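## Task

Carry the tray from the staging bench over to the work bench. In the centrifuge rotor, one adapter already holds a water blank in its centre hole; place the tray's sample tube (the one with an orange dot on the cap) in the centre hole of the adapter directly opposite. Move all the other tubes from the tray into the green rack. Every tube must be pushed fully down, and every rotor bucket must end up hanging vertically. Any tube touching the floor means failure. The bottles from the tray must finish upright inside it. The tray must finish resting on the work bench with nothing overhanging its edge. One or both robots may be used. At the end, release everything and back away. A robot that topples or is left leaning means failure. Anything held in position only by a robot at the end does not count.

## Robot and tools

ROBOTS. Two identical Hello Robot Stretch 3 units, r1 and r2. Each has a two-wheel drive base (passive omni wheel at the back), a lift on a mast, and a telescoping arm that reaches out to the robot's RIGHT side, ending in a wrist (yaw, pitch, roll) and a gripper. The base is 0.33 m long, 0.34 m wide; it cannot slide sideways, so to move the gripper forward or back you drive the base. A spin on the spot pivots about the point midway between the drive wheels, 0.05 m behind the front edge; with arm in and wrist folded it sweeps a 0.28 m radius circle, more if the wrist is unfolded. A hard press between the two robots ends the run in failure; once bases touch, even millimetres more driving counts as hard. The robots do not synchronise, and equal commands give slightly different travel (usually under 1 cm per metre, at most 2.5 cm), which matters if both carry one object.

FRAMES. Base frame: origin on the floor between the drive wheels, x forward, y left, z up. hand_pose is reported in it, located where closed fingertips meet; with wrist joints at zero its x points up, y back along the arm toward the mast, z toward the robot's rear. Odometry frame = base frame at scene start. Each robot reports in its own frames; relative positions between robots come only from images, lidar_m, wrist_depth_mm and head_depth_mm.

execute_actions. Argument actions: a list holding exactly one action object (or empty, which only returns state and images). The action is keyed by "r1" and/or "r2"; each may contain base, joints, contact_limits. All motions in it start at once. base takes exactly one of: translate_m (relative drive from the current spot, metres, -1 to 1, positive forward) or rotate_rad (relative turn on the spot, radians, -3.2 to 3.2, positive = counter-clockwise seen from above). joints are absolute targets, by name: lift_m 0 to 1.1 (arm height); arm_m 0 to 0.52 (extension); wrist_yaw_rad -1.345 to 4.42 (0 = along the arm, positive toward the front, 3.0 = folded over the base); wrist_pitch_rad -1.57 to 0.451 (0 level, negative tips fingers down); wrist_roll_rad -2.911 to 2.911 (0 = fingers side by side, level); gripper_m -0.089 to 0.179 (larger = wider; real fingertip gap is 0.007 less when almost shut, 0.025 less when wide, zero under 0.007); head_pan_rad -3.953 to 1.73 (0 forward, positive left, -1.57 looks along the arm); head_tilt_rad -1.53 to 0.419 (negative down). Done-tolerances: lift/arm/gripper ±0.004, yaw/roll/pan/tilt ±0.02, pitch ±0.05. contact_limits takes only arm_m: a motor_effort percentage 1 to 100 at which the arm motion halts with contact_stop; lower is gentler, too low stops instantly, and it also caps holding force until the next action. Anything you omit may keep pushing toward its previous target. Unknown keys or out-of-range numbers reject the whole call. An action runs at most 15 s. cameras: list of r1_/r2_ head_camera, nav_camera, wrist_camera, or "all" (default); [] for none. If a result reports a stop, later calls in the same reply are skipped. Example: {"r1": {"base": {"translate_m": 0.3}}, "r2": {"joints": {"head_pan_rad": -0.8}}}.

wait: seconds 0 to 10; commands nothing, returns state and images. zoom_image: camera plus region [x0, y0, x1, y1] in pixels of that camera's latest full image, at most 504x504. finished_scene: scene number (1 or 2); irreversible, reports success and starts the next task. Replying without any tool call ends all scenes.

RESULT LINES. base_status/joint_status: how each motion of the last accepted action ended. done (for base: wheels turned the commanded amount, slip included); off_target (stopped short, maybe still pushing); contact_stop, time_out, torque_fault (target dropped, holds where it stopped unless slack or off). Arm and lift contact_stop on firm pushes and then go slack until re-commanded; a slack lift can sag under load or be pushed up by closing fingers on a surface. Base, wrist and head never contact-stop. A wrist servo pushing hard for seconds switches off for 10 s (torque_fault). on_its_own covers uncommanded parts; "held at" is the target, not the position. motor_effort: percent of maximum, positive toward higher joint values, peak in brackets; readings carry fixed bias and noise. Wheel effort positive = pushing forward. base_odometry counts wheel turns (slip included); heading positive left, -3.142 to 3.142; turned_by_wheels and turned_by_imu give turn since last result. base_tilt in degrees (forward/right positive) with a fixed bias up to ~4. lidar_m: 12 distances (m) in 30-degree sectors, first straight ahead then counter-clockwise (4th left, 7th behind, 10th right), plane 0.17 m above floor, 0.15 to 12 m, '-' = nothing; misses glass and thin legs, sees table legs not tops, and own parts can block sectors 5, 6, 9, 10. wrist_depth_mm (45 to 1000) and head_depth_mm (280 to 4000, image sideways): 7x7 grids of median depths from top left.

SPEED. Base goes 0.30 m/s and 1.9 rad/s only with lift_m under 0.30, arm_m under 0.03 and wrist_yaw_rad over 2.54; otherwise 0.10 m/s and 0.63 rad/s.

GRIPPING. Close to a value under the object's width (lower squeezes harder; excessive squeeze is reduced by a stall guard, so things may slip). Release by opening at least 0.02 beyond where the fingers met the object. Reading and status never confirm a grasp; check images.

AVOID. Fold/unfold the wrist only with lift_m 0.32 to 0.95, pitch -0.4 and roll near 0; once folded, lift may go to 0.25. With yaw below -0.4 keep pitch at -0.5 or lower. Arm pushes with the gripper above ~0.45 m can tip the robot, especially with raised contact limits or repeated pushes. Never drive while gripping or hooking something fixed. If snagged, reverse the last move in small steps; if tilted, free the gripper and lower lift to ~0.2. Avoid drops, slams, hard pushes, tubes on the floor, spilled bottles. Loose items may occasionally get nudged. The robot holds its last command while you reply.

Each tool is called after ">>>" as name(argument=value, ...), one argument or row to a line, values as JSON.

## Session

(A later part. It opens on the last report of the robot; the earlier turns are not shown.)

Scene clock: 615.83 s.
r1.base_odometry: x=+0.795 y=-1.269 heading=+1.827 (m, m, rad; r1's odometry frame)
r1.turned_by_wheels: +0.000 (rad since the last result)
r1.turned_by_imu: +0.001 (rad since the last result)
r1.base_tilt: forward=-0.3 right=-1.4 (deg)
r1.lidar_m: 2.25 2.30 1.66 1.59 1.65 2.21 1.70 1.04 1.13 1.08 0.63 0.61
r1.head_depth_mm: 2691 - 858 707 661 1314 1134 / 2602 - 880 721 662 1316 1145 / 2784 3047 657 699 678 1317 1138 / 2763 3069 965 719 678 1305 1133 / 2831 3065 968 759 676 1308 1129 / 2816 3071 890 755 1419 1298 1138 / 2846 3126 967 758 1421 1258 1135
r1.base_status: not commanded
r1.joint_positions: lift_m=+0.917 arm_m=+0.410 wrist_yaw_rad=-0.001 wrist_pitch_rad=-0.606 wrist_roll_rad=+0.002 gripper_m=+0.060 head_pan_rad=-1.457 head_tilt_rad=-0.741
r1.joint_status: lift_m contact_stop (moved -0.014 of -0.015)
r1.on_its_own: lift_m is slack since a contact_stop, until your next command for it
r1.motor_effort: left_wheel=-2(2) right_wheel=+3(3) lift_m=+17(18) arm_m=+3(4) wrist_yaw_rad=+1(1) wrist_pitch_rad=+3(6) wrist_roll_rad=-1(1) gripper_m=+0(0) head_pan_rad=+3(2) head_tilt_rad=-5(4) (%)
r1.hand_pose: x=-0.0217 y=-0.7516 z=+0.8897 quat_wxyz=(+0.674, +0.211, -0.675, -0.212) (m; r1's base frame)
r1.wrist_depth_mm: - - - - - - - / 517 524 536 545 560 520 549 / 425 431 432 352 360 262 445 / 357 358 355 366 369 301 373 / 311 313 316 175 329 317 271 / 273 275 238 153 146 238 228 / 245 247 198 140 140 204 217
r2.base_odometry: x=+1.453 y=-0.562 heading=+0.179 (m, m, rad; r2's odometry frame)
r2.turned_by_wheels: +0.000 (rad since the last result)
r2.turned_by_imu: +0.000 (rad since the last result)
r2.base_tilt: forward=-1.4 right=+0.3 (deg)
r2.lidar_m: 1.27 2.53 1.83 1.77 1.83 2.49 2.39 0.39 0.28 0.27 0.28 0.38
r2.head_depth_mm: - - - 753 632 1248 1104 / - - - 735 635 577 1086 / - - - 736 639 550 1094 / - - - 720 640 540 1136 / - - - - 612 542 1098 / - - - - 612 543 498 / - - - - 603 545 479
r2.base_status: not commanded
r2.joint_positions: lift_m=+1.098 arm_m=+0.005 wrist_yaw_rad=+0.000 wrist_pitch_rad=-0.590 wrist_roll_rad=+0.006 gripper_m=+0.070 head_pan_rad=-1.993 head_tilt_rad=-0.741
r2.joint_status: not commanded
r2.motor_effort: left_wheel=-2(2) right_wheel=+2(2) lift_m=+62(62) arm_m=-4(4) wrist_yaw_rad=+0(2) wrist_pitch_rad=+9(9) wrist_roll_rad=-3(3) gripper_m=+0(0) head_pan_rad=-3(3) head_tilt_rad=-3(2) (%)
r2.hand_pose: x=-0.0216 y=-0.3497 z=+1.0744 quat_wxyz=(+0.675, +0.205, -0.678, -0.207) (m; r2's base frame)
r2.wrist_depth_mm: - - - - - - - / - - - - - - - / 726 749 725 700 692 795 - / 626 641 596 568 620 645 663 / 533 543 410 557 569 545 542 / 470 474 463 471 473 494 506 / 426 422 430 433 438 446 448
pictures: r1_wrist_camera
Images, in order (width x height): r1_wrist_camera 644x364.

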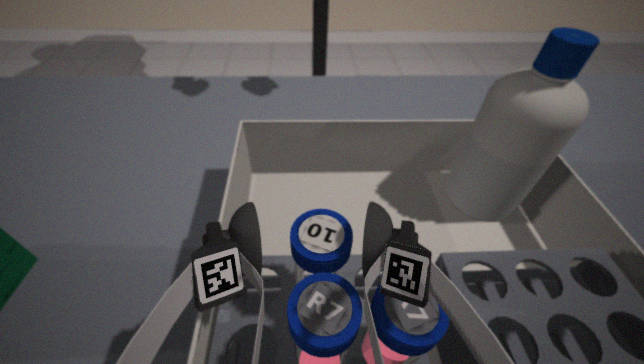

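>>> execute_actions(
  actions=[
    {"r1":{"joints":{"lift_m":1.0}}},
  ],
  cameras=[],
)

>>> execute_actions(
  actions=[
    {"r1":{"joints":{"wrist_pitch_rad":-0.92,"lift_m":1.05,"arm_m":0.45}}},
  ],
  cameras=["r1_wrist_camera"],
)

Scene clock: 626.37 s.
r1.base_odometry: x=+0.795 y=-1.269 heading=+1.827 (m, m, rad; r1's odometry frame)
r1.turned_by_wheels: +0.000 (rad since the last result)
r1.turned_by_imu: +0.001 (rad since the last result)
r1.base_tilt: forward=-0.3 right=-1.4 (deg)
r1.lidar_m: 2.25 2.30 1.66 1.59 1.65 2.22 1.70 1.04 1.13 1.08 0.63 0.61
r1.head_depth_mm: - 2993 858 708 662 1317 1140 / - 3098 953 719 661 1311 1134 / 2695 3067 823 696 678 1307 1141 / 2754 3054 968 722 678 1305 1133 / 2787 3041 968 761 677 1309 1134 / 2831 3127 890 760 1415 1303 1133 / 2868 3133 967 757 1427 1251 1135
r1.base_status: not commanded
r1.joint_positions: lift_m=+1.000 arm_m=+0.410 wrist_yaw_rad=-0.001 wrist_pitch_rad=-0.610 wrist_roll_rad=+0.002 gripper_m=+0.060 head_pan_rad=-1.457 head_tilt_rad=-0.741
r1.joint_status: all done
r1.motor_effort: left_wheel=-2(3) right_wheel=+2(3) lift_m=+22(22) arm_m=+3(4) wrist_yaw_rad=+1(1) wrist_pitch_rad=+5(6) wrist_roll_rad=-1(1) gripper_m=+0(1) head_pan_rad=+3(2) head_tilt_rad=-5(4) (%)
r1.hand_pose: x=-0.0217 y=-0.7508 z=+0.9718 quat_wxyz=(+0.674, +0.212, -0.675, -0.213) (m; r1's base frame)
r1.wrist_depth_mm: - - - - - - - / - - - - - - - / 547 563 571 578 583 569 597 / 465 469 474 424 424 310 509 / 403 407 421 415 390 356 432 / 317 361 347 358 355 335 376 / 304 320 309 256 285 285 285
r2.base_odometry: x=+1.453 y=-0.562 heading=+0.179 (m, m, rad; r2's odometry frame)
r2.turned_by_wheels: +0.000 (rad since the last result)
r2.turned_by_imu: +0.000 (rad since the last result)
r2.base_tilt: forward=-1.5 right=+0.2 (deg)
r2.lidar_m: 1.27 2.53 1.84 1.77 1.83 2.48 2.39 0.38 0.28 0.27 0.28 0.38
r2.head_depth_mm: - - - 753 634 1251 1108 / - - - 736 637 574 1094 / - - - 736 637 551 1090 / - - - 718 642 539 1130 / - - - - 612 541 1096 / - - - - 611 543 496 / - - - - 603 544 479
r2.base_status: not commanded
r2.joint_positions: lift_m=+1.098 arm_m=+0.005 wrist_yaw_rad=+0.000 wrist_pitch_rad=-0.590 wrist_roll_rad=+0.006 gripper_m=+0.070 head_pan_rad=-1.993 head_tilt_rad=-0.741
r2.joint_status: not commanded
r2.motor_effort: left_wheel=-2(3) right_wheel=+2(2) lift_m=+63(62) arm_m=-4(4) wrist_yaw_rad=+0(1) wrist_pitch_rad=+10(9) wrist_roll_rad=-3(2) gripper_m=+0(0) head_pan_rad=-3(3) head_tilt_rad=-3(3) (%)
r2.hand_pose: x=-0.0216 y=-0.3497 z=+1.0744 quat_wxyz=(+0.675, +0.205, -0.678, -0.207) (m; r2's base frame)
r2.wrist_depth_mm: - - - - - - - / - - - - - - - / 736 738 718 706 695 780 - / 615 628 597 591 608 662 663 / 540 543 410 554 570 551 537 / 472 475 466 467 471 498 500 / 424 430 430 434 439 439 448
pictures: none
No camera images: the call's "cameras" was empty. Leave "cameras" out to get every camera's image.

Scene clock: 627.73 s.
r1.base_odometry: x=+0.795 y=-1.269 heading=+1.827 (m, m, rad; r1's odometry frame)
r1.turned_by_wheels: +0.000 (rad since the last result)
r1.turned_by_imu: +0.000 (rad since the last result)
r1.base_tilt: forward=-0.3 right=-1.5 (deg)
r1.lidar_m: 2.25 2.30 1.66 1.59 1.65 2.22 1.71 1.04 1.13 1.08 0.63 0.61
r1.head_depth_mm: 2800 3012 855 707 661 1317 1144 / - 3051 953 718 662 1315 1134 / 2768 3046 824 697 679 1318 1140 / 2790 3076 973 721 678 1305 1136 / 2783 3036 967 760 674 1310 1138 / 2821 3075 886 756 1421 1308 1132 / 2812 3148 963 756 1419 1252 1131
r1.base_status: not commanded
r1.joint_positions: lift_m=+1.050 arm_m=+0.450 wrist_yaw_rad=-0.001 wrist_pitch_rad=-0.925 wrist_roll_rad=+0.002 gripper_m=+0.060 head_pan_rad=-1.457 head_tilt_rad=-0.741
r1.joint_status: all done
r1.motor_effort: left_wheel=-2(2) right_wheel=+2(2) lift_m=+22(22) arm_m=+3(2) wrist_yaw_rad=+1(1) wrist_pitch_rad=+2(5) wrist_roll_rad=-1(1) gripper_m=+1(0) head_pan_rad=+2(3) head_tilt_rad=-5(5) (%)
r1.hand_pose: x=-0.0217 y=-0.7297 z=+0.9694 quat_wxyz=(+0.632, +0.315, -0.633, -0.316) (m; r1's base frame)
r1.wrist_depth_mm: 512 523 531 540 544 557 568 / 464 472 481 487 497 297 514 / 424 434 432 420 408 317 467 / 393 396 397 408 408 377 426 / 317 370 380 313 388 336 397 / 331 347 336 240 296 306 365 / 319 322 323 324 331 334 337
r2.base_odometry: x=+1.453 y=-0.562 heading=+0.179 (m, m, rad; r2's odometry frame)
r2.turned_by_wheels: +0.000 (rad since the last result)
r2.turned_by_imu: +0.000 (rad since the last result)
r2.base_tilt: forward=-1.5 right=+0.2 (deg)
r2.lidar_m: 1.28 2.53 1.84 1.76 1.83 2.48 2.39 0.39 0.28 0.27 0.28 0.38
r2.head_depth_mm: - - - 754 634 1251 1107 / - - - 735 636 575 1087 / - - - 736 638 551 1092 / - - - 718 641 539 1137 / - - - - 612 542 1096 / - - - - 612 543 497 / - - - - 603 544 479
r2.base_status: not commanded
r2.joint_positions: lift_m=+1.098 arm_m=+0.005 wrist_yaw_rad=+0.000 wrist_pitch_rad=-0.590 wrist_roll_rad=+0.006 gripper_m=+0.070 head_pan_rad=-1.993 head_tilt_rad=-0.741
r2.joint_status: not commanded
r2.motor_effort: left_wheel=-2(2) right_wheel=+2(2) lift_m=+63(62) arm_m=-4(4) wrist_yaw_rad=+0(0) wrist_pitch_rad=+9(9) wrist_roll_rad=-3(3) gripper_m=+0(0) head_pan_rad=-3(3) head_tilt_rad=-4(3) (%)
r2.hand_pose: x=-0.0216 y=-0.3497 z=+1.0744 quat_wxyz=(+0.675, +0.205, -0.678, -0.207) (m; r2's base frame)
r2.wrist_depth_mm: - - - - - - - / - - - - - - - / 733 744 725 705 723 784 - / 621 631 595 589 609 659 666 / 544 535 407 553 572 546 540 / 472 479 459 463 467 502 496 / 421 431 429 438 435 445 448
pictures: r1_wrist_camera
Images, in order (width x height): r1_wrist_camera 644x364.

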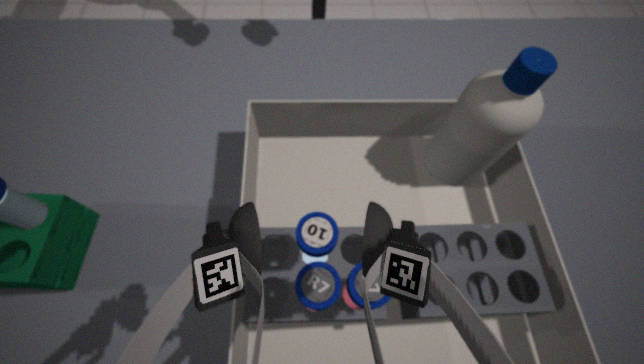

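>>> execute_actions(
  actions=[
    {"r1":{"joints":{"lift_m":0.985,"arm_m":0.472}}},
  ],
  cameras=[],
)

>>> execute_actions(
  actions=[
    {"r1":{"joints":{"lift_m":0.968}}},
  ],
  cameras=["r1_wrist_camera"],
)

Scene clock: 636.03 s.
r1.base_odometry: x=+0.795 y=-1.269 heading=+1.827 (m, m, rad; r1's odometry frame)
r1.turned_by_wheels: +0.000 (rad since the last result)
r1.turned_by_imu: +0.001 (rad since the last result)
r1.base_tilt: forward=-0.4 right=-1.3 (deg)
r1.lidar_m: 2.25 2.30 1.66 1.59 1.64 2.22 1.71 1.04 1.12 1.08 0.63 0.61
r1.head_depth_mm: 2785 3016 861 707 660 1314 1143 / - 3073 946 719 659 1314 1141 / 2719 3035 794 698 676 1321 1139 / 2804 3028 974 722 675 1304 1143 / 2772 3111 966 759 676 1312 1138 / 2820 3122 887 758 1426 1305 1130 / 2787 3109 964 757 1419 1239 1131
r1.base_status: not commanded
r1.joint_positions: lift_m=+0.985 arm_m=+0.472 wrist_yaw_rad=-0.001 wrist_pitch_rad=-0.926 wrist_roll_rad=+0.002 gripper_m=+0.060 head_pan_rad=-1.457 head_tilt_rad=-0.741
r1.joint_status: all done
r1.motor_effort: left_wheel=-2(2) right_wheel=+2(2) lift_m=+14(18) arm_m=+4(3) wrist_yaw_rad=+1(1) wrist_pitch_rad=+3(3) wrist_roll_rad=-1(1) gripper_m=+0(1) head_pan_rad=+2(2) head_tilt_rad=-5(5) (%)
r1.hand_pose: x=-0.0217 y=-0.7514 z=+0.9048 quat_wxyz=(+0.632, +0.315, -0.633, -0.317) (m; r1's base frame)
r1.wrist_depth_mm: 418 430 430 439 448 461 207 / 378 388 391 328 338 251 223 / 350 354 353 353 361 277 376 / 322 326 325 336 340 334 340 / 298 304 307 189 318 284 260 / 281 285 253 223 169 239 239 / 264 266 261 212 222 257 231
r2.base_odometry: x=+1.453 y=-0.562 heading=+0.179 (m, m, rad; r2's odometry frame)
r2.turned_by_wheels: +0.000 (rad since the last result)
r2.turned_by_imu: +0.000 (rad since the last result)
r2.base_tilt: forward=-1.5 right=+0.3 (deg)
r2.lidar_m: 1.27 2.53 1.84 1.77 1.83 2.49 2.38 0.39 0.28 0.27 0.28 0.38
r2.head_depth_mm: - - - 754 634 1250 1112 / - - - 734 637 575 1087 / - - - 737 639 551 1088 / - - - 718 642 541 1138 / - - - - 610 542 1096 / - - - - 614 544 497 / - - - - 603 545 479
r2.base_status: not commanded
r2.joint_positions: lift_m=+1.098 arm_m=+0.005 wrist_yaw_rad=+0.000 wrist_pitch_rad=-0.590 wrist_roll_rad=+0.006 gripper_m=+0.070 head_pan_rad=-1.993 head_tilt_rad=-0.741
r2.joint_status: not commanded
r2.motor_effort: left_wheel=-2(3) right_wheel=+1(2) lift_m=+62(63) arm_m=-4(4) wrist_yaw_rad=+0(0) wrist_pitch_rad=+9(9) wrist_roll_rad=-2(2) gripper_m=+0(0) head_pan_rad=-3(3) head_tilt_rad=-3(5) (%)
r2.hand_pose: x=-0.0216 y=-0.3497 z=+1.0744 quat_wxyz=(+0.675, +0.205, -0.678, -0.207) (m; r2's base frame)
r2.wrist_depth_mm: - - - - 475 - - / - - - - - - - / 731 730 723 720 686 792 - / 627 631 592 591 612 664 668 / 539 541 406 552 576 546 537 / 471 478 458 460 469 494 498 / 424 427 425 433 440 441 441
pictures: none
No camera images: the call's "cameras" was empty. Leave "cameras" out to get every camera's image.

Scene clock: 636.90 s.
r1.base_odometry: x=+0.795 y=-1.269 heading=+1.827 (m, m, rad; r1's odometry frame)
r1.turned_by_wheels: +0.000 (rad since the last result)
r1.turned_by_imu: +0.000 (rad since the last result)
r1.base_tilt: forward=-0.3 right=-1.4 (deg)
r1.lidar_m: 2.24 2.29 1.66 1.59 1.64 2.21 1.70 1.04 1.12 1.08 0.63 0.61
r1.head_depth_mm: 2582 3037 854 712 661 1318 1138 / 2548 2985 934 719 662 1301 1138 / 2723 3102 781 700 677 1302 1136 / 2773 3044 970 722 675 1305 1133 / 2824 3096 967 760 675 1305 1135 / 2851 3115 888 756 1426 1307 1138 / 2854 3129 970 757 1425 1251 1129
r1.base_status: not commanded
r1.joint_positions: lift_m=+0.968 arm_m=+0.472 wrist_yaw_rad=-0.001 wrist_pitch_rad=-0.926 wrist_roll_rad=+0.002 gripper_m=+0.060 head_pan_rad=-1.457 head_tilt_rad=-0.741
r1.joint_status: all done
r1.motor_effort: left_wheel=-2(2) right_wheel=+2(2) lift_m=+14(14) arm_m=+4(3) wrist_yaw_rad=+1(1) wrist_pitch_rad=+4(3) wrist_roll_rad=-1(1) gripper_m=+0(0) head_pan_rad=+2(3) head_tilt_rad=-5(5) (%)
r1.hand_pose: x=-0.0217 y=-0.7514 z=+0.8878 quat_wxyz=(+0.632, +0.315, -0.633, -0.317) (m; r1's base frame)
r1.wrist_depth_mm: 392 401 411 418 423 430 205 / 360 366 354 316 322 249 211 / 328 335 332 341 346 276 347 / 305 309 308 316 320 318 286 / 285 287 284 168 238 267 242 / 265 267 233 206 153 224 226 / 247 250 213 197 175 238 230
r2.base_odometry: x=+1.453 y=-0.562 heading=+0.179 (m, m, rad; r2's odometry frame)
r2.turned_by_wheels: +0.000 (rad since the last result)
r2.turned_by_imu: +0.000 (rad since the last result)
r2.base_tilt: forward=-1.5 right=+0.3 (deg)
r2.lidar_m: 1.28 2.53 1.84 1.77 1.82 2.48 2.39 0.39 0.28 0.27 0.28 0.38
r2.head_depth_mm: - - - 752 633 1253 1108 / - - - 735 637 576 1088 / - - - 738 639 550 1091 / - - - 719 641 539 1141 / - - - - 611 542 1098 / - - - - 613 543 497 / - - - - 602 544 479
r2.base_status: not commanded
r2.joint_positions: lift_m=+1.098 arm_m=+0.005 wrist_yaw_rad=+0.000 wrist_pitch_rad=-0.590 wrist_roll_rad=+0.006 gripper_m=+0.070 head_pan_rad=-1.993 head_tilt_rad=-0.741
r2.joint_status: not commanded
r2.motor_effort: left_wheel=-2(2) right_wheel=+2(2) lift_m=+62(62) arm_m=-4(4) wrist_yaw_rad=+0(0) wrist_pitch_rad=+9(10) wrist_roll_rad=-3(3) gripper_m=+0(0) head_pan_rad=-4(3) head_tilt_rad=-3(3) (%)
r2.hand_pose: x=-0.0216 y=-0.3497 z=+1.0744 quat_wxyz=(+0.675, +0.205, -0.678, -0.207) (m; r2's base frame)
r2.wrist_depth_mm: - - - - 485 - - / - - - - - - - / 724 732 731 711 687 787 - / 620 628 596 574 610 661 666 / 535 545 407 555 563 546 542 / 473 475 459 462 466 493 497 / 426 430 429 435 438 443 447
pictures: r1_wrist_camera
Images, in order (width x height): r1_wrist_camera 644x364.

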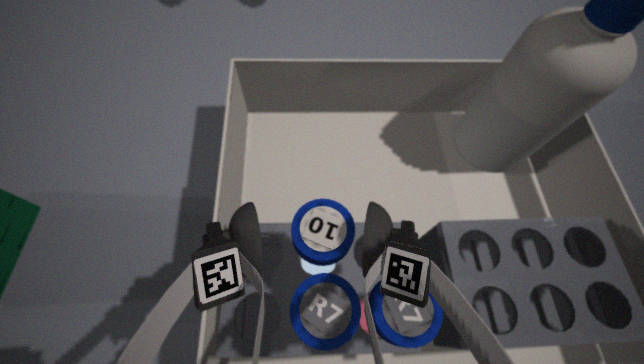

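Good. Close and lift.

>>> execute_actions(
  actions=[
    {"r1":{"joints":{"gripper_m":0.015}}},
  ],
  cameras=["r1_wrist_camera"],
)

>>> execute_actions(
  actions=[
    {"r1":{"joints":{"lift_m":1.1}}},
  ],
  cameras=["r1_wrist_camera","r1_head_camera"],
)

Scene clock: 641.33 s.
r1.base_odometry: x=+0.795 y=-1.269 heading=+1.827 (m, m, rad; r1's odometry frame)
r1.turned_by_wheels: +0.000 (rad since the last result)
r1.turned_by_imu: +0.001 (rad since the last result)
r1.base_tilt: forward=-0.3 right=-1.3 (deg)
r1.lidar_m: 2.25 2.30 1.66 1.59 1.64 2.22 1.71 1.04 1.13 1.08 0.63 0.62
r1.head_depth_mm: 2555 3011 853 710 661 1317 1129 / 2563 3032 955 718 661 1310 1139 / 2708 3041 781 696 679 1308 1140 / 2775 3102 970 722 676 1309 1136 / 2742 3106 968 759 675 1297 1131 / 2828 3139 888 757 1423 1312 1136 / 2853 3116 968 756 1420 1255 1137
r1.base_status: not commanded
r1.joint_positions: lift_m=+0.968 arm_m=+0.472 wrist_yaw_rad=-0.001 wrist_pitch_rad=-0.926 wrist_roll_rad=+0.002 gripper_m=+0.015 head_pan_rad=-1.457 head_tilt_rad=-0.741
r1.joint_status: all done
r1.motor_effort: left_wheel=-3(4) right_wheel=+4(4) lift_m=+14(14) arm_m=+4(3) wrist_yaw_rad=+1(1) wrist_pitch_rad=+3(3) wrist_roll_rad=-1(1) gripper_m=-5(80) head_pan_rad=+2(3) head_tilt_rad=-4(4) (%)
r1.hand_pose: x=-0.0218 y=-0.7514 z=+0.8878 quat_wxyz=(+0.632, +0.315, -0.633, -0.317) (m; r1's base frame)
r1.wrist_depth_mm: 397 401 408 414 424 432 206 / 361 366 356 317 322 250 212 / 331 334 332 341 345 277 350 / 304 311 308 315 318 317 284 / 284 286 281 165 265 267 241 / 264 266 262 155 222 224 227 / 249 250 213 197 174 236 231
r2.base_odometry: x=+1.453 y=-0.562 heading=+0.179 (m, m, rad; r2's odometry frame)
r2.turned_by_wheels: +0.000 (rad since the last result)
r2.turned_by_imu: +0.000 (rad since the last result)
r2.base_tilt: forward=-1.5 right=+0.3 (deg)
r2.lidar_m: 1.27 2.53 1.84 1.77 1.83 2.48 2.38 0.38 0.28 0.27 0.28 0.38
r2.head_depth_mm: - - - 754 633 1248 1106 / - - - 735 636 575 1090 / - - - 737 638 551 1089 / - - - 718 641 539 1137 / - - - - 611 540 1098 / - - - - 611 543 497 / - - - - 603 545 479
r2.base_status: not commanded
r2.joint_positions: lift_m=+1.098 arm_m=+0.005 wrist_yaw_rad=+0.000 wrist_pitch_rad=-0.590 wrist_roll_rad=+0.006 gripper_m=+0.070 head_pan_rad=-1.993 head_tilt_rad=-0.741
r2.joint_status: not commanded
r2.motor_effort: left_wheel=-2(2) right_wheel=+2(2) lift_m=+63(62) arm_m=-4(4) wrist_yaw_rad=+0(0) wrist_pitch_rad=+10(9) wrist_roll_rad=-3(3) gripper_m=+0(0) head_pan_rad=-4(3) head_tilt_rad=-3(4) (%)
r2.hand_pose: x=-0.0216 y=-0.3497 z=+1.0744 quat_wxyz=(+0.675, +0.205, -0.678, -0.207) (m; r2's base frame)
r2.wrist_depth_mm: - - - - 482 - - / - - - - - - - / 748 748 715 720 703 804 - / 617 629 597 571 605 658 670 / 544 547 409 545 565 550 538 / 473 479 458 464 463 500 496 / 424 429 435 436 436 442 448
pictures: r1_wrist_camera
Images, in order (width x height): r1_wrist_camera 644x364.

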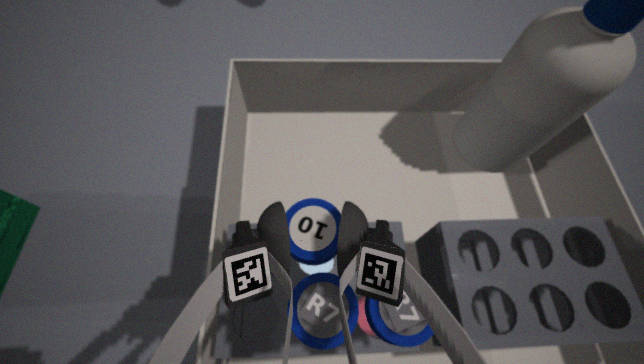

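Scene clock: 643.37 s.
r1.base_odometry: x=+0.795 y=-1.269 heading=+1.827 (m, m, rad; r1's odometry frame)
r1.turned_by_wheels: +0.000 (rad since the last result)
r1.turned_by_imu: +0.001 (rad since the last result)
r1.base_tilt: forward=-0.2 right=-1.4 (deg)
r1.lidar_m: 2.25 2.30 1.66 1.59 1.64 2.22 1.70 1.03 1.13 1.08 0.63 0.61
r1.head_depth_mm: 2696 2974 854 707 660 1315 1139 / 2753 2984 958 718 663 1310 1138 / 2739 2998 823 696 681 1313 1134 / 2793 3068 964 724 679 1309 1135 / 2813 3084 970 759 677 1296 1139 / 2838 3146 888 759 1419 1308 1135 / 2907 3118 968 757 1434 1248 1132
r1.base_status: not commanded
r1.joint_positions: lift_m=+1.100 arm_m=+0.472 wrist_yaw_rad=-0.001 wrist_pitch_rad=-0.928 wrist_roll_rad=+0.002 gripper_m=+0.015 head_pan_rad=-1.457 head_tilt_rad=-0.741
r1.joint_status: all done
r1.motor_effort: left_wheel=-3(3) right_wheel=+3(4) lift_m=+22(25) arm_m=+3(4) wrist_yaw_rad=+1(1) wrist_pitch_rad=+4(5) wrist_roll_rad=-1(1) gripper_m=-6(6) head_pan_rad=+3(2) head_tilt_rad=-5(5) (%)
r1.hand_pose: x=-0.0218 y=-0.7509 z=+1.0189 quat_wxyz=(+0.632, +0.316, -0.633, -0.317) (m; r1's base frame)
r1.wrist_depth_mm: - - - - - - - / 527 538 545 552 563 569 582 / 487 490 496 505 508 337 530 / 446 454 452 456 456 437 488 / 350 420 425 165 439 432 448 / 340 391 389 335 355 357 417 / 363 369 365 321 371 358 389
r2.base_odometry: x=+1.453 y=-0.562 heading=+0.179 (m, m, rad; r2's odometry frame)
r2.turned_by_wheels: +0.000 (rad since the last result)
r2.turned_by_imu: +0.000 (rad since the last result)
r2.base_tilt: forward=-1.4 right=+0.3 (deg)
r2.lidar_m: 1.27 2.53 1.84 1.77 1.83 2.48 2.39 0.38 0.28 0.27 0.28 0.38
r2.head_depth_mm: - - - 755 634 1245 1109 / - - - 734 636 576 1091 / - - - 736 638 551 1094 / - - - 716 640 540 1136 / - - - - 611 541 1098 / - - - - 613 543 498 / - - - - 604 545 479
r2.base_status: not commanded
r2.joint_positions: lift_m=+1.098 arm_m=+0.005 wrist_yaw_rad=+0.000 wrist_pitch_rad=-0.590 wrist_roll_rad=+0.006 gripper_m=+0.070 head_pan_rad=-1.993 head_tilt_rad=-0.741
r2.joint_status: not commanded
r2.motor_effort: left_wheel=-2(2) right_wheel=+2(2) lift_m=+63(62) arm_m=-4(4) wrist_yaw_rad=-1(0) wrist_pitch_rad=+9(9) wrist_roll_rad=-2(2) gripper_m=+0(1) head_pan_rad=-3(3) head_tilt_rad=-3(3) (%)
r2.hand_pose: x=-0.0216 y=-0.3497 z=+1.0744 quat_wxyz=(+0.675, +0.205, -0.678, -0.207) (m; r2's base frame)
r2.wrist_depth_mm: - - - - - - - / - - - - - - - / 737 735 708 710 729 796 - / 626 620 598 576 622 656 675 / 540 545 405 551 567 554 539 / 475 473 458 467 468 496 505 / 429 428 426 435 442 446 443
pictures: r1_head_camera (sideways: a quarter turn clockwise sets it upright), r1_wrist_camera
Images, in order (width x height): r1_head_camera 896x504, r1_wrist_camera 644x364.

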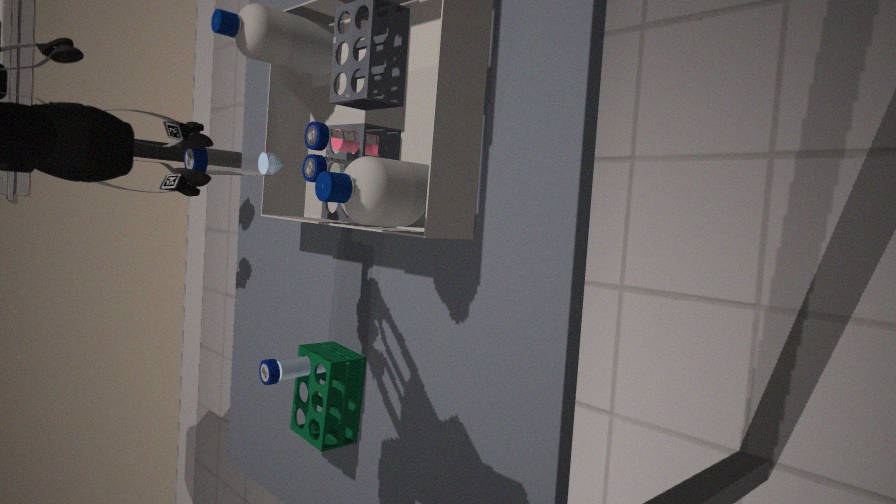

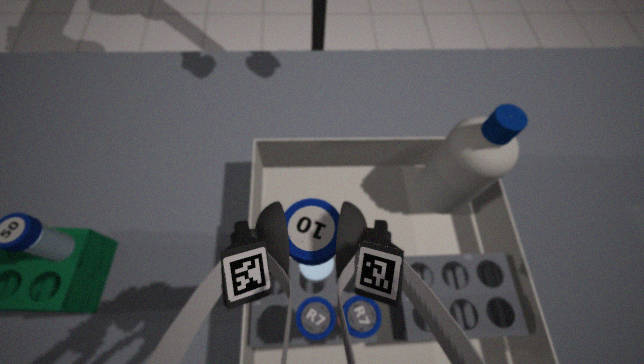

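>>> execute_actions(
  actions=[
    {"r1":{"base":{"translate_m":0.19},"joints":{"head_pan_rad":-1.543}}},
  ],
  cameras=["r1_head_camera"],
)

>>> execute_actions(
  actions=[
    {"r1":{"base":{"translate_m":0.169},"joints":{"arm_m":0.43}}},
  ],
  cameras=["r1_head_camera","r1_wrist_camera"],
)

Scene clock: 654.50 s.
r1.base_odometry: x=+0.747 y=-1.086 heading=+1.827 (m, m, rad; r1's odometry frame)
r1.turned_by_wheels: +0.000 (rad since the last result)
r1.turned_by_imu: +0.001 (rad since the last result)
r1.base_tilt: forward=-0.2 right=-1.4 (deg)
r1.lidar_m: 2.06 2.31 1.66 1.59 1.65 2.22 1.69 1.21 1.12 1.08 0.49 2.28
r1.head_depth_mm: 2748 3043 869 699 680 1315 1138 / 2709 3007 938 716 684 1314 1139 / 2720 2989 971 761 677 1310 1136 / 2787 3027 934 762 678 1312 1136 / 2759 3096 867 760 677 1308 1132 / 2801 3074 972 759 676 1246 1137 / 2754 3053 2407 757 672 1247 1140
r1.base_status: done
r1.joint_positions: lift_m=+1.100 arm_m=+0.472 wrist_yaw_rad=-0.001 wrist_pitch_rad=-0.928 wrist_roll_rad=+0.002 gripper_m=+0.015 head_pan_rad=-1.536 head_tilt_rad=-0.741
r1.joint_status: all done
r1.motor_effort: left_wheel=-2(3) right_wheel=+2(7) lift_m=+22(22) arm_m=+4(3) wrist_yaw_rad=+1(1) wrist_pitch_rad=+4(4) wrist_roll_rad=-1(1) gripper_m=-4(6) head_pan_rad=-2(12) head_tilt_rad=-5(5) (%)
r1.hand_pose: x=-0.0218 y=-0.7509 z=+1.0189 quat_wxyz=(+0.632, +0.316, -0.633, -0.317) (m; r1's base frame)
r1.wrist_depth_mm: - - - - - - - / - 532 542 555 562 569 580 / - 493 495 506 511 522 430 / - 452 456 466 464 473 409 / 421 411 350 165 429 442 439 / 389 382 385 396 372 357 361 / 362 366 371 379 374 373 377
r2.base_odometry: x=+1.453 y=-0.562 heading=+0.179 (m, m, rad; r2's odometry frame)
r2.turned_by_wheels: +0.000 (rad since the last result)
r2.turned_by_imu: +0.000 (rad since the last result)
r2.base_tilt: forward=-1.5 right=+0.3 (deg)
r2.lidar_m: 1.27 2.54 1.84 1.77 1.83 2.48 2.39 0.39 0.28 0.27 0.28 0.38
r2.head_depth_mm: - - - 752 634 1254 1108 / - - - 734 635 575 1090 / - - - 736 638 551 1090 / - - - 718 641 540 1138 / - - - - 611 540 1099 / - - - - 613 543 498 / - - - - 604 545 479
r2.base_status: not commanded
r2.joint_positions: lift_m=+1.098 arm_m=+0.005 wrist_yaw_rad=+0.000 wrist_pitch_rad=-0.590 wrist_roll_rad=+0.006 gripper_m=+0.070 head_pan_rad=-1.993 head_tilt_rad=-0.741
r2.joint_status: not commanded
r2.motor_effort: left_wheel=-2(2) right_wheel=+2(2) lift_m=+62(62) arm_m=-4(4) wrist_yaw_rad=-2(0) wrist_pitch_rad=+9(9) wrist_roll_rad=-3(3) gripper_m=+1(0) head_pan_rad=-4(4) head_tilt_rad=-3(4) (%)
r2.hand_pose: x=-0.0216 y=-0.3497 z=+1.0744 quat_wxyz=(+0.675, +0.205, -0.678, -0.207) (m; r2's base frame)
r2.wrist_depth_mm: - - - - - - - / - - - - - - - / 731 741 736 704 722 786 - / 624 634 595 568 614 652 672 / 541 537 404 551 567 546 539 / 473 475 464 467 465 495 498 / 427 429 431 436 436 442 446
pictures: r1_head_camera (sideways: a quarter turn clockwise sets it upright)
Images, in order (width x height): r1_head_camera 896x504.

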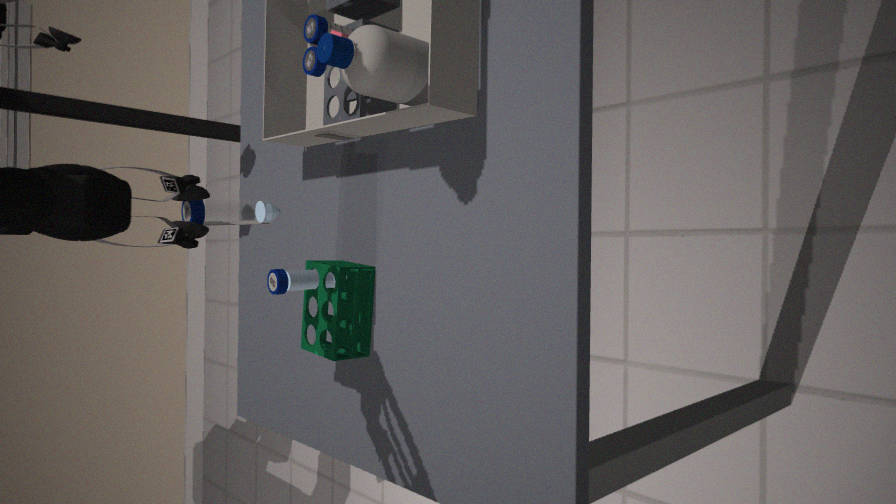

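Scene clock: 657.77 s.
r1.base_odometry: x=+0.705 y=-0.922 heading=+1.827 (m, m, rad; r1's odometry frame)
r1.turned_by_wheels: +0.000 (rad since the last result)
r1.turned_by_imu: +0.000 (rad since the last result)
r1.base_tilt: forward=-0.3 right=-1.4 (deg)
r1.lidar_m: 1.89 2.31 1.67 1.60 1.65 2.22 1.68 1.37 1.12 0.43 0.44 2.13
r1.head_depth_mm: 2690 3024 940 765 663 1312 1143 / 2768 3024 973 764 661 1311 1141 / - 3086 860 762 660 1308 1131 / 2751 3017 933 764 678 1306 1137 / 2766 3040 1010 758 676 1214 1135 / 2749 3100 2399 1873 1461 1303 1132 / 2768 3034 2375 1864 1539 1308 1128
r1.base_status: done
r1.joint_positions: lift_m=+1.100 arm_m=+0.430 wrist_yaw_rad=-0.001 wrist_pitch_rad=-0.928 wrist_roll_rad=+0.002 gripper_m=+0.015 head_pan_rad=-1.536 head_tilt_rad=-0.741
r1.joint_status: all done
r1.motor_effort: left_wheel=-2(4) right_wheel=+2(6) lift_m=+22(22) arm_m=-3(3) wrist_yaw_rad=+1(1) wrist_pitch_rad=+4(4) wrist_roll_rad=-1(1) gripper_m=-6(6) head_pan_rad=-3(3) head_tilt_rad=-5(4) (%)
r1.hand_pose: x=-0.0217 y=-0.7097 z=+1.0189 quat_wxyz=(+0.632, +0.316, -0.633, -0.317) (m; r1's base frame)
r1.wrist_depth_mm: - - - - - - - / - - 550 552 562 569 584 / - - 501 507 509 509 507 / - - 458 466 465 461 486 / - - 428 165 440 439 389 / - - 394 394 411 410 369 / - - 371 377 380 390 370
r2.base_odometry: x=+1.453 y=-0.562 heading=+0.179 (m, m, rad; r2's odometry frame)
r2.turned_by_wheels: +0.000 (rad since the last result)
r2.turned_by_imu: +0.000 (rad since the last result)
r2.base_tilt: forward=-1.5 right=+0.3 (deg)
r2.lidar_m: 1.27 2.53 1.84 1.76 1.83 2.49 2.39 0.39 0.28 0.27 0.28 0.38
r2.head_depth_mm: - - - 753 633 1249 1112 / - - - 735 635 576 1088 / - - - 735 638 551 1089 / - - - 718 641 540 1137 / - - - - 612 543 1098 / - - - - 613 542 497 / - - - - 602 546 478
r2.base_status: not commanded
r2.joint_positions: lift_m=+1.098 arm_m=+0.005 wrist_yaw_rad=+0.000 wrist_pitch_rad=-0.590 wrist_roll_rad=+0.006 gripper_m=+0.070 head_pan_rad=-1.993 head_tilt_rad=-0.741
r2.joint_status: not commanded
r2.motor_effort: left_wheel=-2(2) right_wheel=+2(2) lift_m=+63(62) arm_m=-4(4) wrist_yaw_rad=+1(0) wrist_pitch_rad=+9(9) wrist_roll_rad=-3(3) gripper_m=+0(0) head_pan_rad=-3(3) head_tilt_rad=-3(3) (%)
r2.hand_pose: x=-0.0216 y=-0.3497 z=+1.0744 quat_wxyz=(+0.675, +0.205, -0.678, -0.207) (m; r2's base frame)
r2.wrist_depth_mm: - - - - - - - / - - - - - - - / 741 737 732 714 730 792 - / 620 627 594 576 613 663 669 / 544 546 412 552 572 551 540 / 472 478 456 461 467 500 498 / 425 431 426 434 434 443 444
pictures: r1_head_camera (sideways: a quarter turn clockwise sets it upright), r1_wrist_camera
Images, in order (width x height): r1_head_camera 896x504, r1_wrist_camera 644x364.

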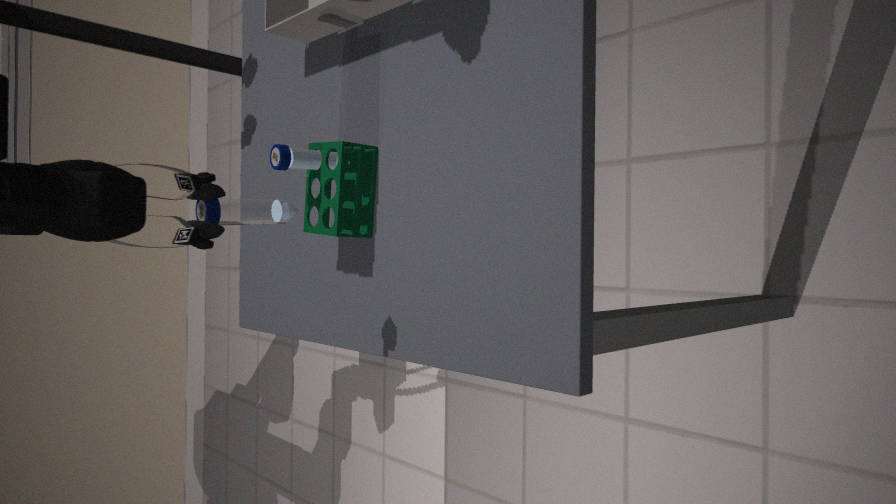

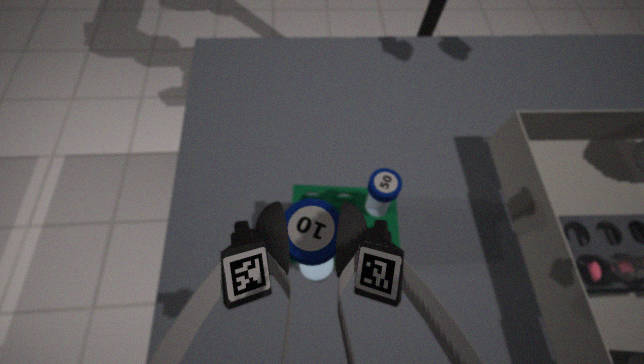

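>>> execute_actions(
  actions=[
    {"r1":{"joints":{"arm_m":0.515}}},
  ],
  cameras=[],
)

>>> execute_actions(
  actions=[
    {"r1":{"joints":{"lift_m":1.03}}},
  ],
  cameras=["r1_head_camera","r1_wrist_camera"],
)

>>> zoom_image(
  camera="r1_head_camera",
  region=[220,130,400,270],
)

Scene clock: 668.33 s.
r1.base_odometry: x=+0.705 y=-0.922 heading=+1.827 (m, m, rad; r1's odometry frame)
r1.turned_by_wheels: +0.000 (rad since the last result)
r1.turned_by_imu: +0.001 (rad since the last result)
r1.base_tilt: forward=-0.2 right=-1.4 (deg)
r1.lidar_m: 1.90 2.31 1.67 1.60 1.65 2.23 1.67 1.37 1.12 0.43 0.44 2.13
r1.head_depth_mm: 2740 3014 943 765 661 1304 1130 / 2759 3055 971 765 661 1306 1139 / 2838 2995 866 761 662 1305 1142 / 2751 2993 967 759 678 1298 1142 / 2761 3070 1009 762 678 1220 1136 / 2736 3030 2402 1892 1465 1301 1135 / 2765 3109 2383 1865 1540 1300 1128
r1.base_status: not commanded
r1.joint_positions: lift_m=+1.100 arm_m=+0.515 wrist_yaw_rad=-0.001 wrist_pitch_rad=-0.928 wrist_roll_rad=+0.002 gripper_m=+0.015 head_pan_rad=-1.536 head_tilt_rad=-0.741
r1.joint_status: all done
r1.motor_effort: left_wheel=-2(2) right_wheel=+2(2) lift_m=+22(22) arm_m=+3(3) wrist_yaw_rad=+1(1) wrist_pitch_rad=+4(4) wrist_roll_rad=-1(1) gripper_m=-5(6) head_pan_rad=-3(3) head_tilt_rad=-4(5) (%)
r1.hand_pose: x=-0.0217 y=-0.7939 z=+1.0189 quat_wxyz=(+0.632, +0.316, -0.633, -0.317) (m; r1's base frame)
r1.wrist_depth_mm: - - - - - - - / - - 545 554 560 565 585 / - - 498 504 513 525 532 / - - 458 467 477 466 471 / - - 427 165 440 435 442 / - - 393 343 403 411 398 / - - 370 368 375 390 339
r2.base_odometry: x=+1.453 y=-0.562 heading=+0.179 (m, m, rad; r2's odometry frame)
r2.turned_by_wheels: +0.000 (rad since the last result)
r2.turned_by_imu: +0.000 (rad since the last result)
r2.base_tilt: forward=-1.5 right=+0.2 (deg)
r2.lidar_m: 1.27 2.52 1.84 1.77 1.83 2.48 2.39 0.39 0.28 0.27 0.28 0.38
r2.head_depth_mm: - - - 753 633 1251 1108 / - - - 734 636 576 1089 / - - - 736 637 551 1093 / - - - 718 642 540 1137 / - - - - 611 541 1095 / - - - - 612 543 497 / - - - - 602 545 478
r2.base_status: not commanded
r2.joint_positions: lift_m=+1.098 arm_m=+0.005 wrist_yaw_rad=+0.000 wrist_pitch_rad=-0.590 wrist_roll_rad=+0.006 gripper_m=+0.070 head_pan_rad=-1.993 head_tilt_rad=-0.741
r2.joint_status: not commanded
r2.motor_effort: left_wheel=-2(2) right_wheel=+2(2) lift_m=+62(62) arm_m=-4(4) wrist_yaw_rad=+0(1) wrist_pitch_rad=+10(10) wrist_roll_rad=-2(2) gripper_m=+0(1) head_pan_rad=-4(4) head_tilt_rad=-3(3) (%)
r2.hand_pose: x=-0.0216 y=-0.3497 z=+1.0744 quat_wxyz=(+0.675, +0.205, -0.678, -0.207) (m; r2's base frame)
r2.wrist_depth_mm: - - - - - - - / - - - - - - - / 718 735 735 716 729 772 - / 626 627 599 579 611 652 672 / 536 546 408 550 569 552 541 / 471 477 464 465 465 506 496 / 424 422 433 430 439 442 442
pictures: none
No camera images: the call's "cameras" was empty. Leave "cameras" out to get every camera's image.

Scene clock: 669.80 s.
r1.base_odometry: x=+0.705 y=-0.922 heading=+1.827 (m, m, rad; r1's odometry frame)
r1.turned_by_wheels: +0.000 (rad since the last result)
r1.turned_by_imu: +0.000 (rad since the last result)
r1.base_tilt: forward=-0.2 right=-1.3 (deg)
r1.lidar_m: 1.90 2.32 1.67 1.60 1.64 2.22 1.68 1.37 1.12 0.43 0.44 2.14
r1.head_depth_mm: - 2994 938 768 663 1308 1141 / 2845 3000 976 764 658 1314 1133 / - 3035 860 763 662 1310 1139 / 2758 3043 971 762 677 1311 1139 / 2776 2994 1011 759 675 1217 1128 / 2769 3040 2374 1859 1459 1297 1135 / 2732 3078 2389 1864 1533 1303 1139
r1.base_status: not commanded
r1.joint_positions: lift_m=+1.030 arm_m=+0.515 wrist_yaw_rad=-0.001 wrist_pitch_rad=-0.928 wrist_roll_rad=+0.002 gripper_m=+0.015 head_pan_rad=-1.536 head_tilt_rad=-0.741
r1.joint_status: all done
r1.motor_effort: left_wheel=-2(2) right_wheel=+2(2) lift_m=+14(19) arm_m=+3(3) wrist_yaw_rad=+1(1) wrist_pitch_rad=+4(4) wrist_roll_rad=-1(1) gripper_m=-6(5) head_pan_rad=-3(2) head_tilt_rad=-5(5) (%)
r1.hand_pose: x=-0.0217 y=-0.7939 z=+0.9494 quat_wxyz=(+0.632, +0.316, -0.633, -0.317) (m; r1's base frame)
r1.wrist_depth_mm: - - - - - - - / - - 451 459 465 473 485 / - - 413 419 424 432 443 / - - 381 388 390 396 368 / - 362 351 166 364 369 336 / - 332 327 276 331 342 320 / 991 311 310 306 307 323 316
r2.base_odometry: x=+1.453 y=-0.562 heading=+0.179 (m, m, rad; r2's odometry frame)
r2.turned_by_wheels: +0.000 (rad since the last result)
r2.turned_by_imu: +0.000 (rad since the last result)
r2.base_tilt: forward=-1.5 right=+0.2 (deg)
r2.lidar_m: 1.27 2.53 1.84 1.77 1.83 2.49 2.39 0.39 0.28 0.27 0.28 0.38
r2.head_depth_mm: - - - 755 634 1249 1103 / - - - 733 635 575 1088 / - - - 736 638 551 1092 / - - - 720 642 539 1138 / - - - - 611 541 1099 / - - - - 613 543 497 / - - - - 603 545 478
r2.base_status: not commanded
r2.joint_positions: lift_m=+1.098 arm_m=+0.005 wrist_yaw_rad=+0.000 wrist_pitch_rad=-0.590 wrist_roll_rad=+0.006 gripper_m=+0.070 head_pan_rad=-1.993 head_tilt_rad=-0.741
r2.joint_status: not commanded
r2.motor_effort: left_wheel=-2(2) right_wheel=+2(2) lift_m=+62(63) arm_m=-4(4) wrist_yaw_rad=+0(0) wrist_pitch_rad=+9(9) wrist_roll_rad=-2(3) gripper_m=+1(1) head_pan_rad=-3(4) head_tilt_rad=-3(3) (%)
r2.hand_pose: x=-0.0216 y=-0.3497 z=+1.0744 quat_wxyz=(+0.675, +0.205, -0.678, -0.207) (m; r2's base frame)
r2.wrist_depth_mm: - - - - - - - / - - - - - - - / 732 742 724 704 726 798 - / 618 631 591 572 606 660 674 / 535 539 406 549 564 553 541 / 472 473 461 463 470 499 494 / 424 431 427 436 437 441 447
pictures: r1_head_camera (sideways: a quarter turn clockwise sets it upright), r1_wrist_camera
Images, in order (width x height): r1_head_camera 896x504, r1_wrist_camera 644x364.

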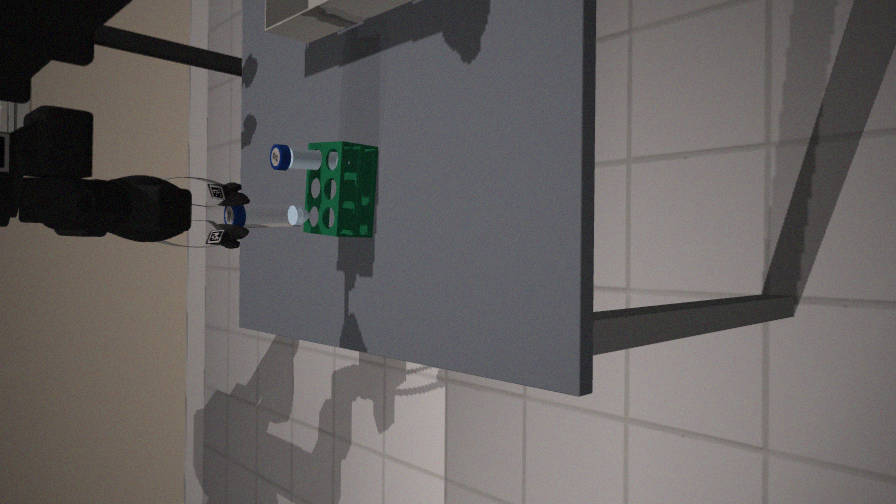

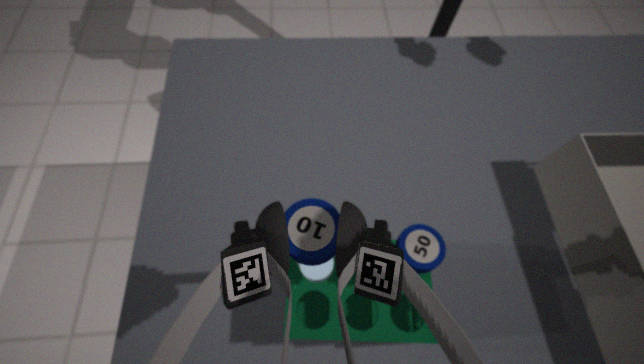

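Region (220, 130, 400, 270) of r1_head_camera's 896x504 image, scaled by 2.800, with more detail than that image has.

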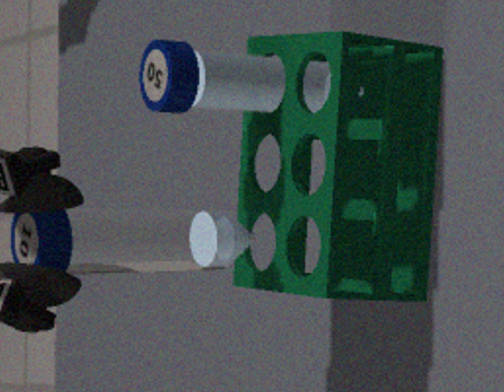

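>>> execute_actions(
  actions=[
    {"r1":{"joints":{"lift_m":1.0}}},
  ],
  cameras=["r1_head_camera"],
)

>>> zoom_image(
  camera="r1_head_camera",
  region=[220,130,400,270],
)

Scene clock: 675.07 s.
r1.base_odometry: x=+0.705 y=-0.922 heading=+1.827 (m, m, rad; r1's odometry frame)
r1.turned_by_wheels: +0.000 (rad since the last result)
r1.turned_by_imu: +0.001 (rad since the last result)
r1.base_tilt: forward=-0.1 right=-1.4 (deg)
r1.lidar_m: 1.90 2.31 1.67 1.59 1.65 2.22 1.68 1.37 1.12 0.43 0.44 2.14
r1.head_depth_mm: - 1516 935 766 663 1311 1146 / 2807 3105 975 762 662 1307 1142 / - 3041 859 762 661 1306 1136 / 2774 2989 954 763 677 1307 1140 / 2757 3065 1008 761 677 1224 1138 / 2769 3003 2389 1873 1464 1308 1136 / 2776 3025 2380 1871 1537 1305 1130
r1.base_status: not commanded
r1.joint_positions: lift_m=+1.000 arm_m=+0.515 wrist_yaw_rad=-0.001 wrist_pitch_rad=-0.928 wrist_roll_rad=+0.002 gripper_m=+0.015 head_pan_rad=-1.536 head_tilt_rad=-0.741
r1.joint_status: all done
r1.motor_effort: left_wheel=-2(2) right_wheel=+2(2) lift_m=+14(12) arm_m=+3(4) wrist_yaw_rad=+1(1) wrist_pitch_rad=+4(4) wrist_roll_rad=-1(1) gripper_m=-6(5) head_pan_rad=-3(3) head_tilt_rad=-5(5) (%)
r1.hand_pose: x=-0.0217 y=-0.7939 z=+0.9194 quat_wxyz=(+0.632, +0.316, -0.633, -0.317) (m; r1's base frame)
r1.wrist_depth_mm: - - 455 459 470 478 486 / - - 410 420 424 435 437 / - - 377 382 387 397 352 / - 352 350 353 358 362 318 / - 324 323 165 207 337 320 / - 299 299 250 273 311 307 / 952 279 280 276 281 294 295
r2.base_odometry: x=+1.453 y=-0.562 heading=+0.179 (m, m, rad; r2's odometry frame)
r2.turned_by_wheels: +0.000 (rad since the last result)
r2.turned_by_imu: +0.000 (rad since the last result)
r2.base_tilt: forward=-1.5 right=+0.3 (deg)
r2.lidar_m: 1.27 2.53 1.84 1.77 1.83 2.49 2.39 0.39 0.28 0.27 0.28 0.38
r2.head_depth_mm: - - - 756 633 1253 1107 / - - - 736 636 575 1088 / - - - 738 637 550 1088 / - - - 718 640 540 1140 / - - - - 611 541 1097 / - - - - 612 543 497 / - - - - 603 545 480
r2.base_status: not commanded
r2.joint_positions: lift_m=+1.098 arm_m=+0.005 wrist_yaw_rad=+0.000 wrist_pitch_rad=-0.590 wrist_roll_rad=+0.006 gripper_m=+0.070 head_pan_rad=-1.993 head_tilt_rad=-0.741
r2.joint_status: not commanded
r2.motor_effort: left_wheel=-2(2) right_wheel=+2(2) lift_m=+62(62) arm_m=-4(4) wrist_yaw_rad=+0(0) wrist_pitch_rad=+9(9) wrist_roll_rad=-3(2) gripper_m=+0(0) head_pan_rad=-4(3) head_tilt_rad=-3(3) (%)
r2.hand_pose: x=-0.0216 y=-0.3497 z=+1.0744 quat_wxyz=(+0.675, +0.205, -0.678, -0.207) (m; r2's base frame)
r2.wrist_depth_mm: - - - - - - - / - - - - - - - / 718 743 727 716 725 780 - / 617 620 593 575 604 656 651 / 538 545 409 560 569 548 538 / 471 483 459 467 468 493 497 / 422 430 429 436 440 441 444
pictures: r1_head_camera (sideways: a quarter turn clockwise sets it upright)
Images, in order (width x height): r1_head_camera 896x504.

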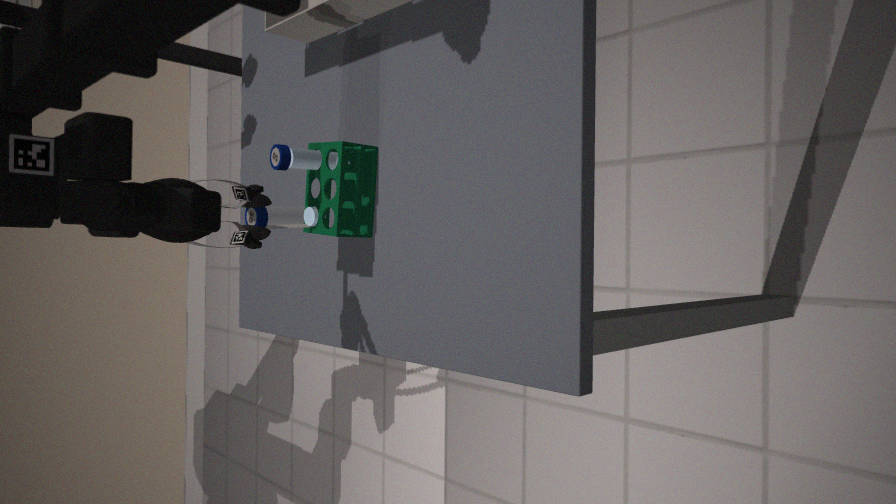

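Region (220, 130, 400, 270) of r1_head_camera's 896x504 image, scaled by 2.800, with more detail than that image has.

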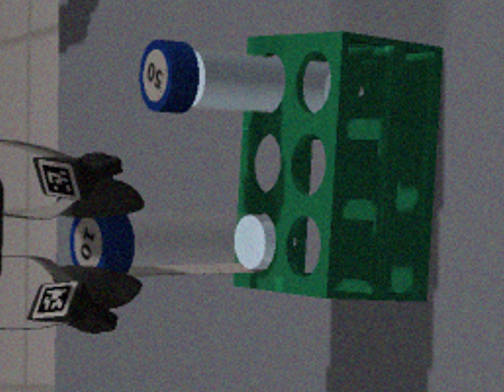

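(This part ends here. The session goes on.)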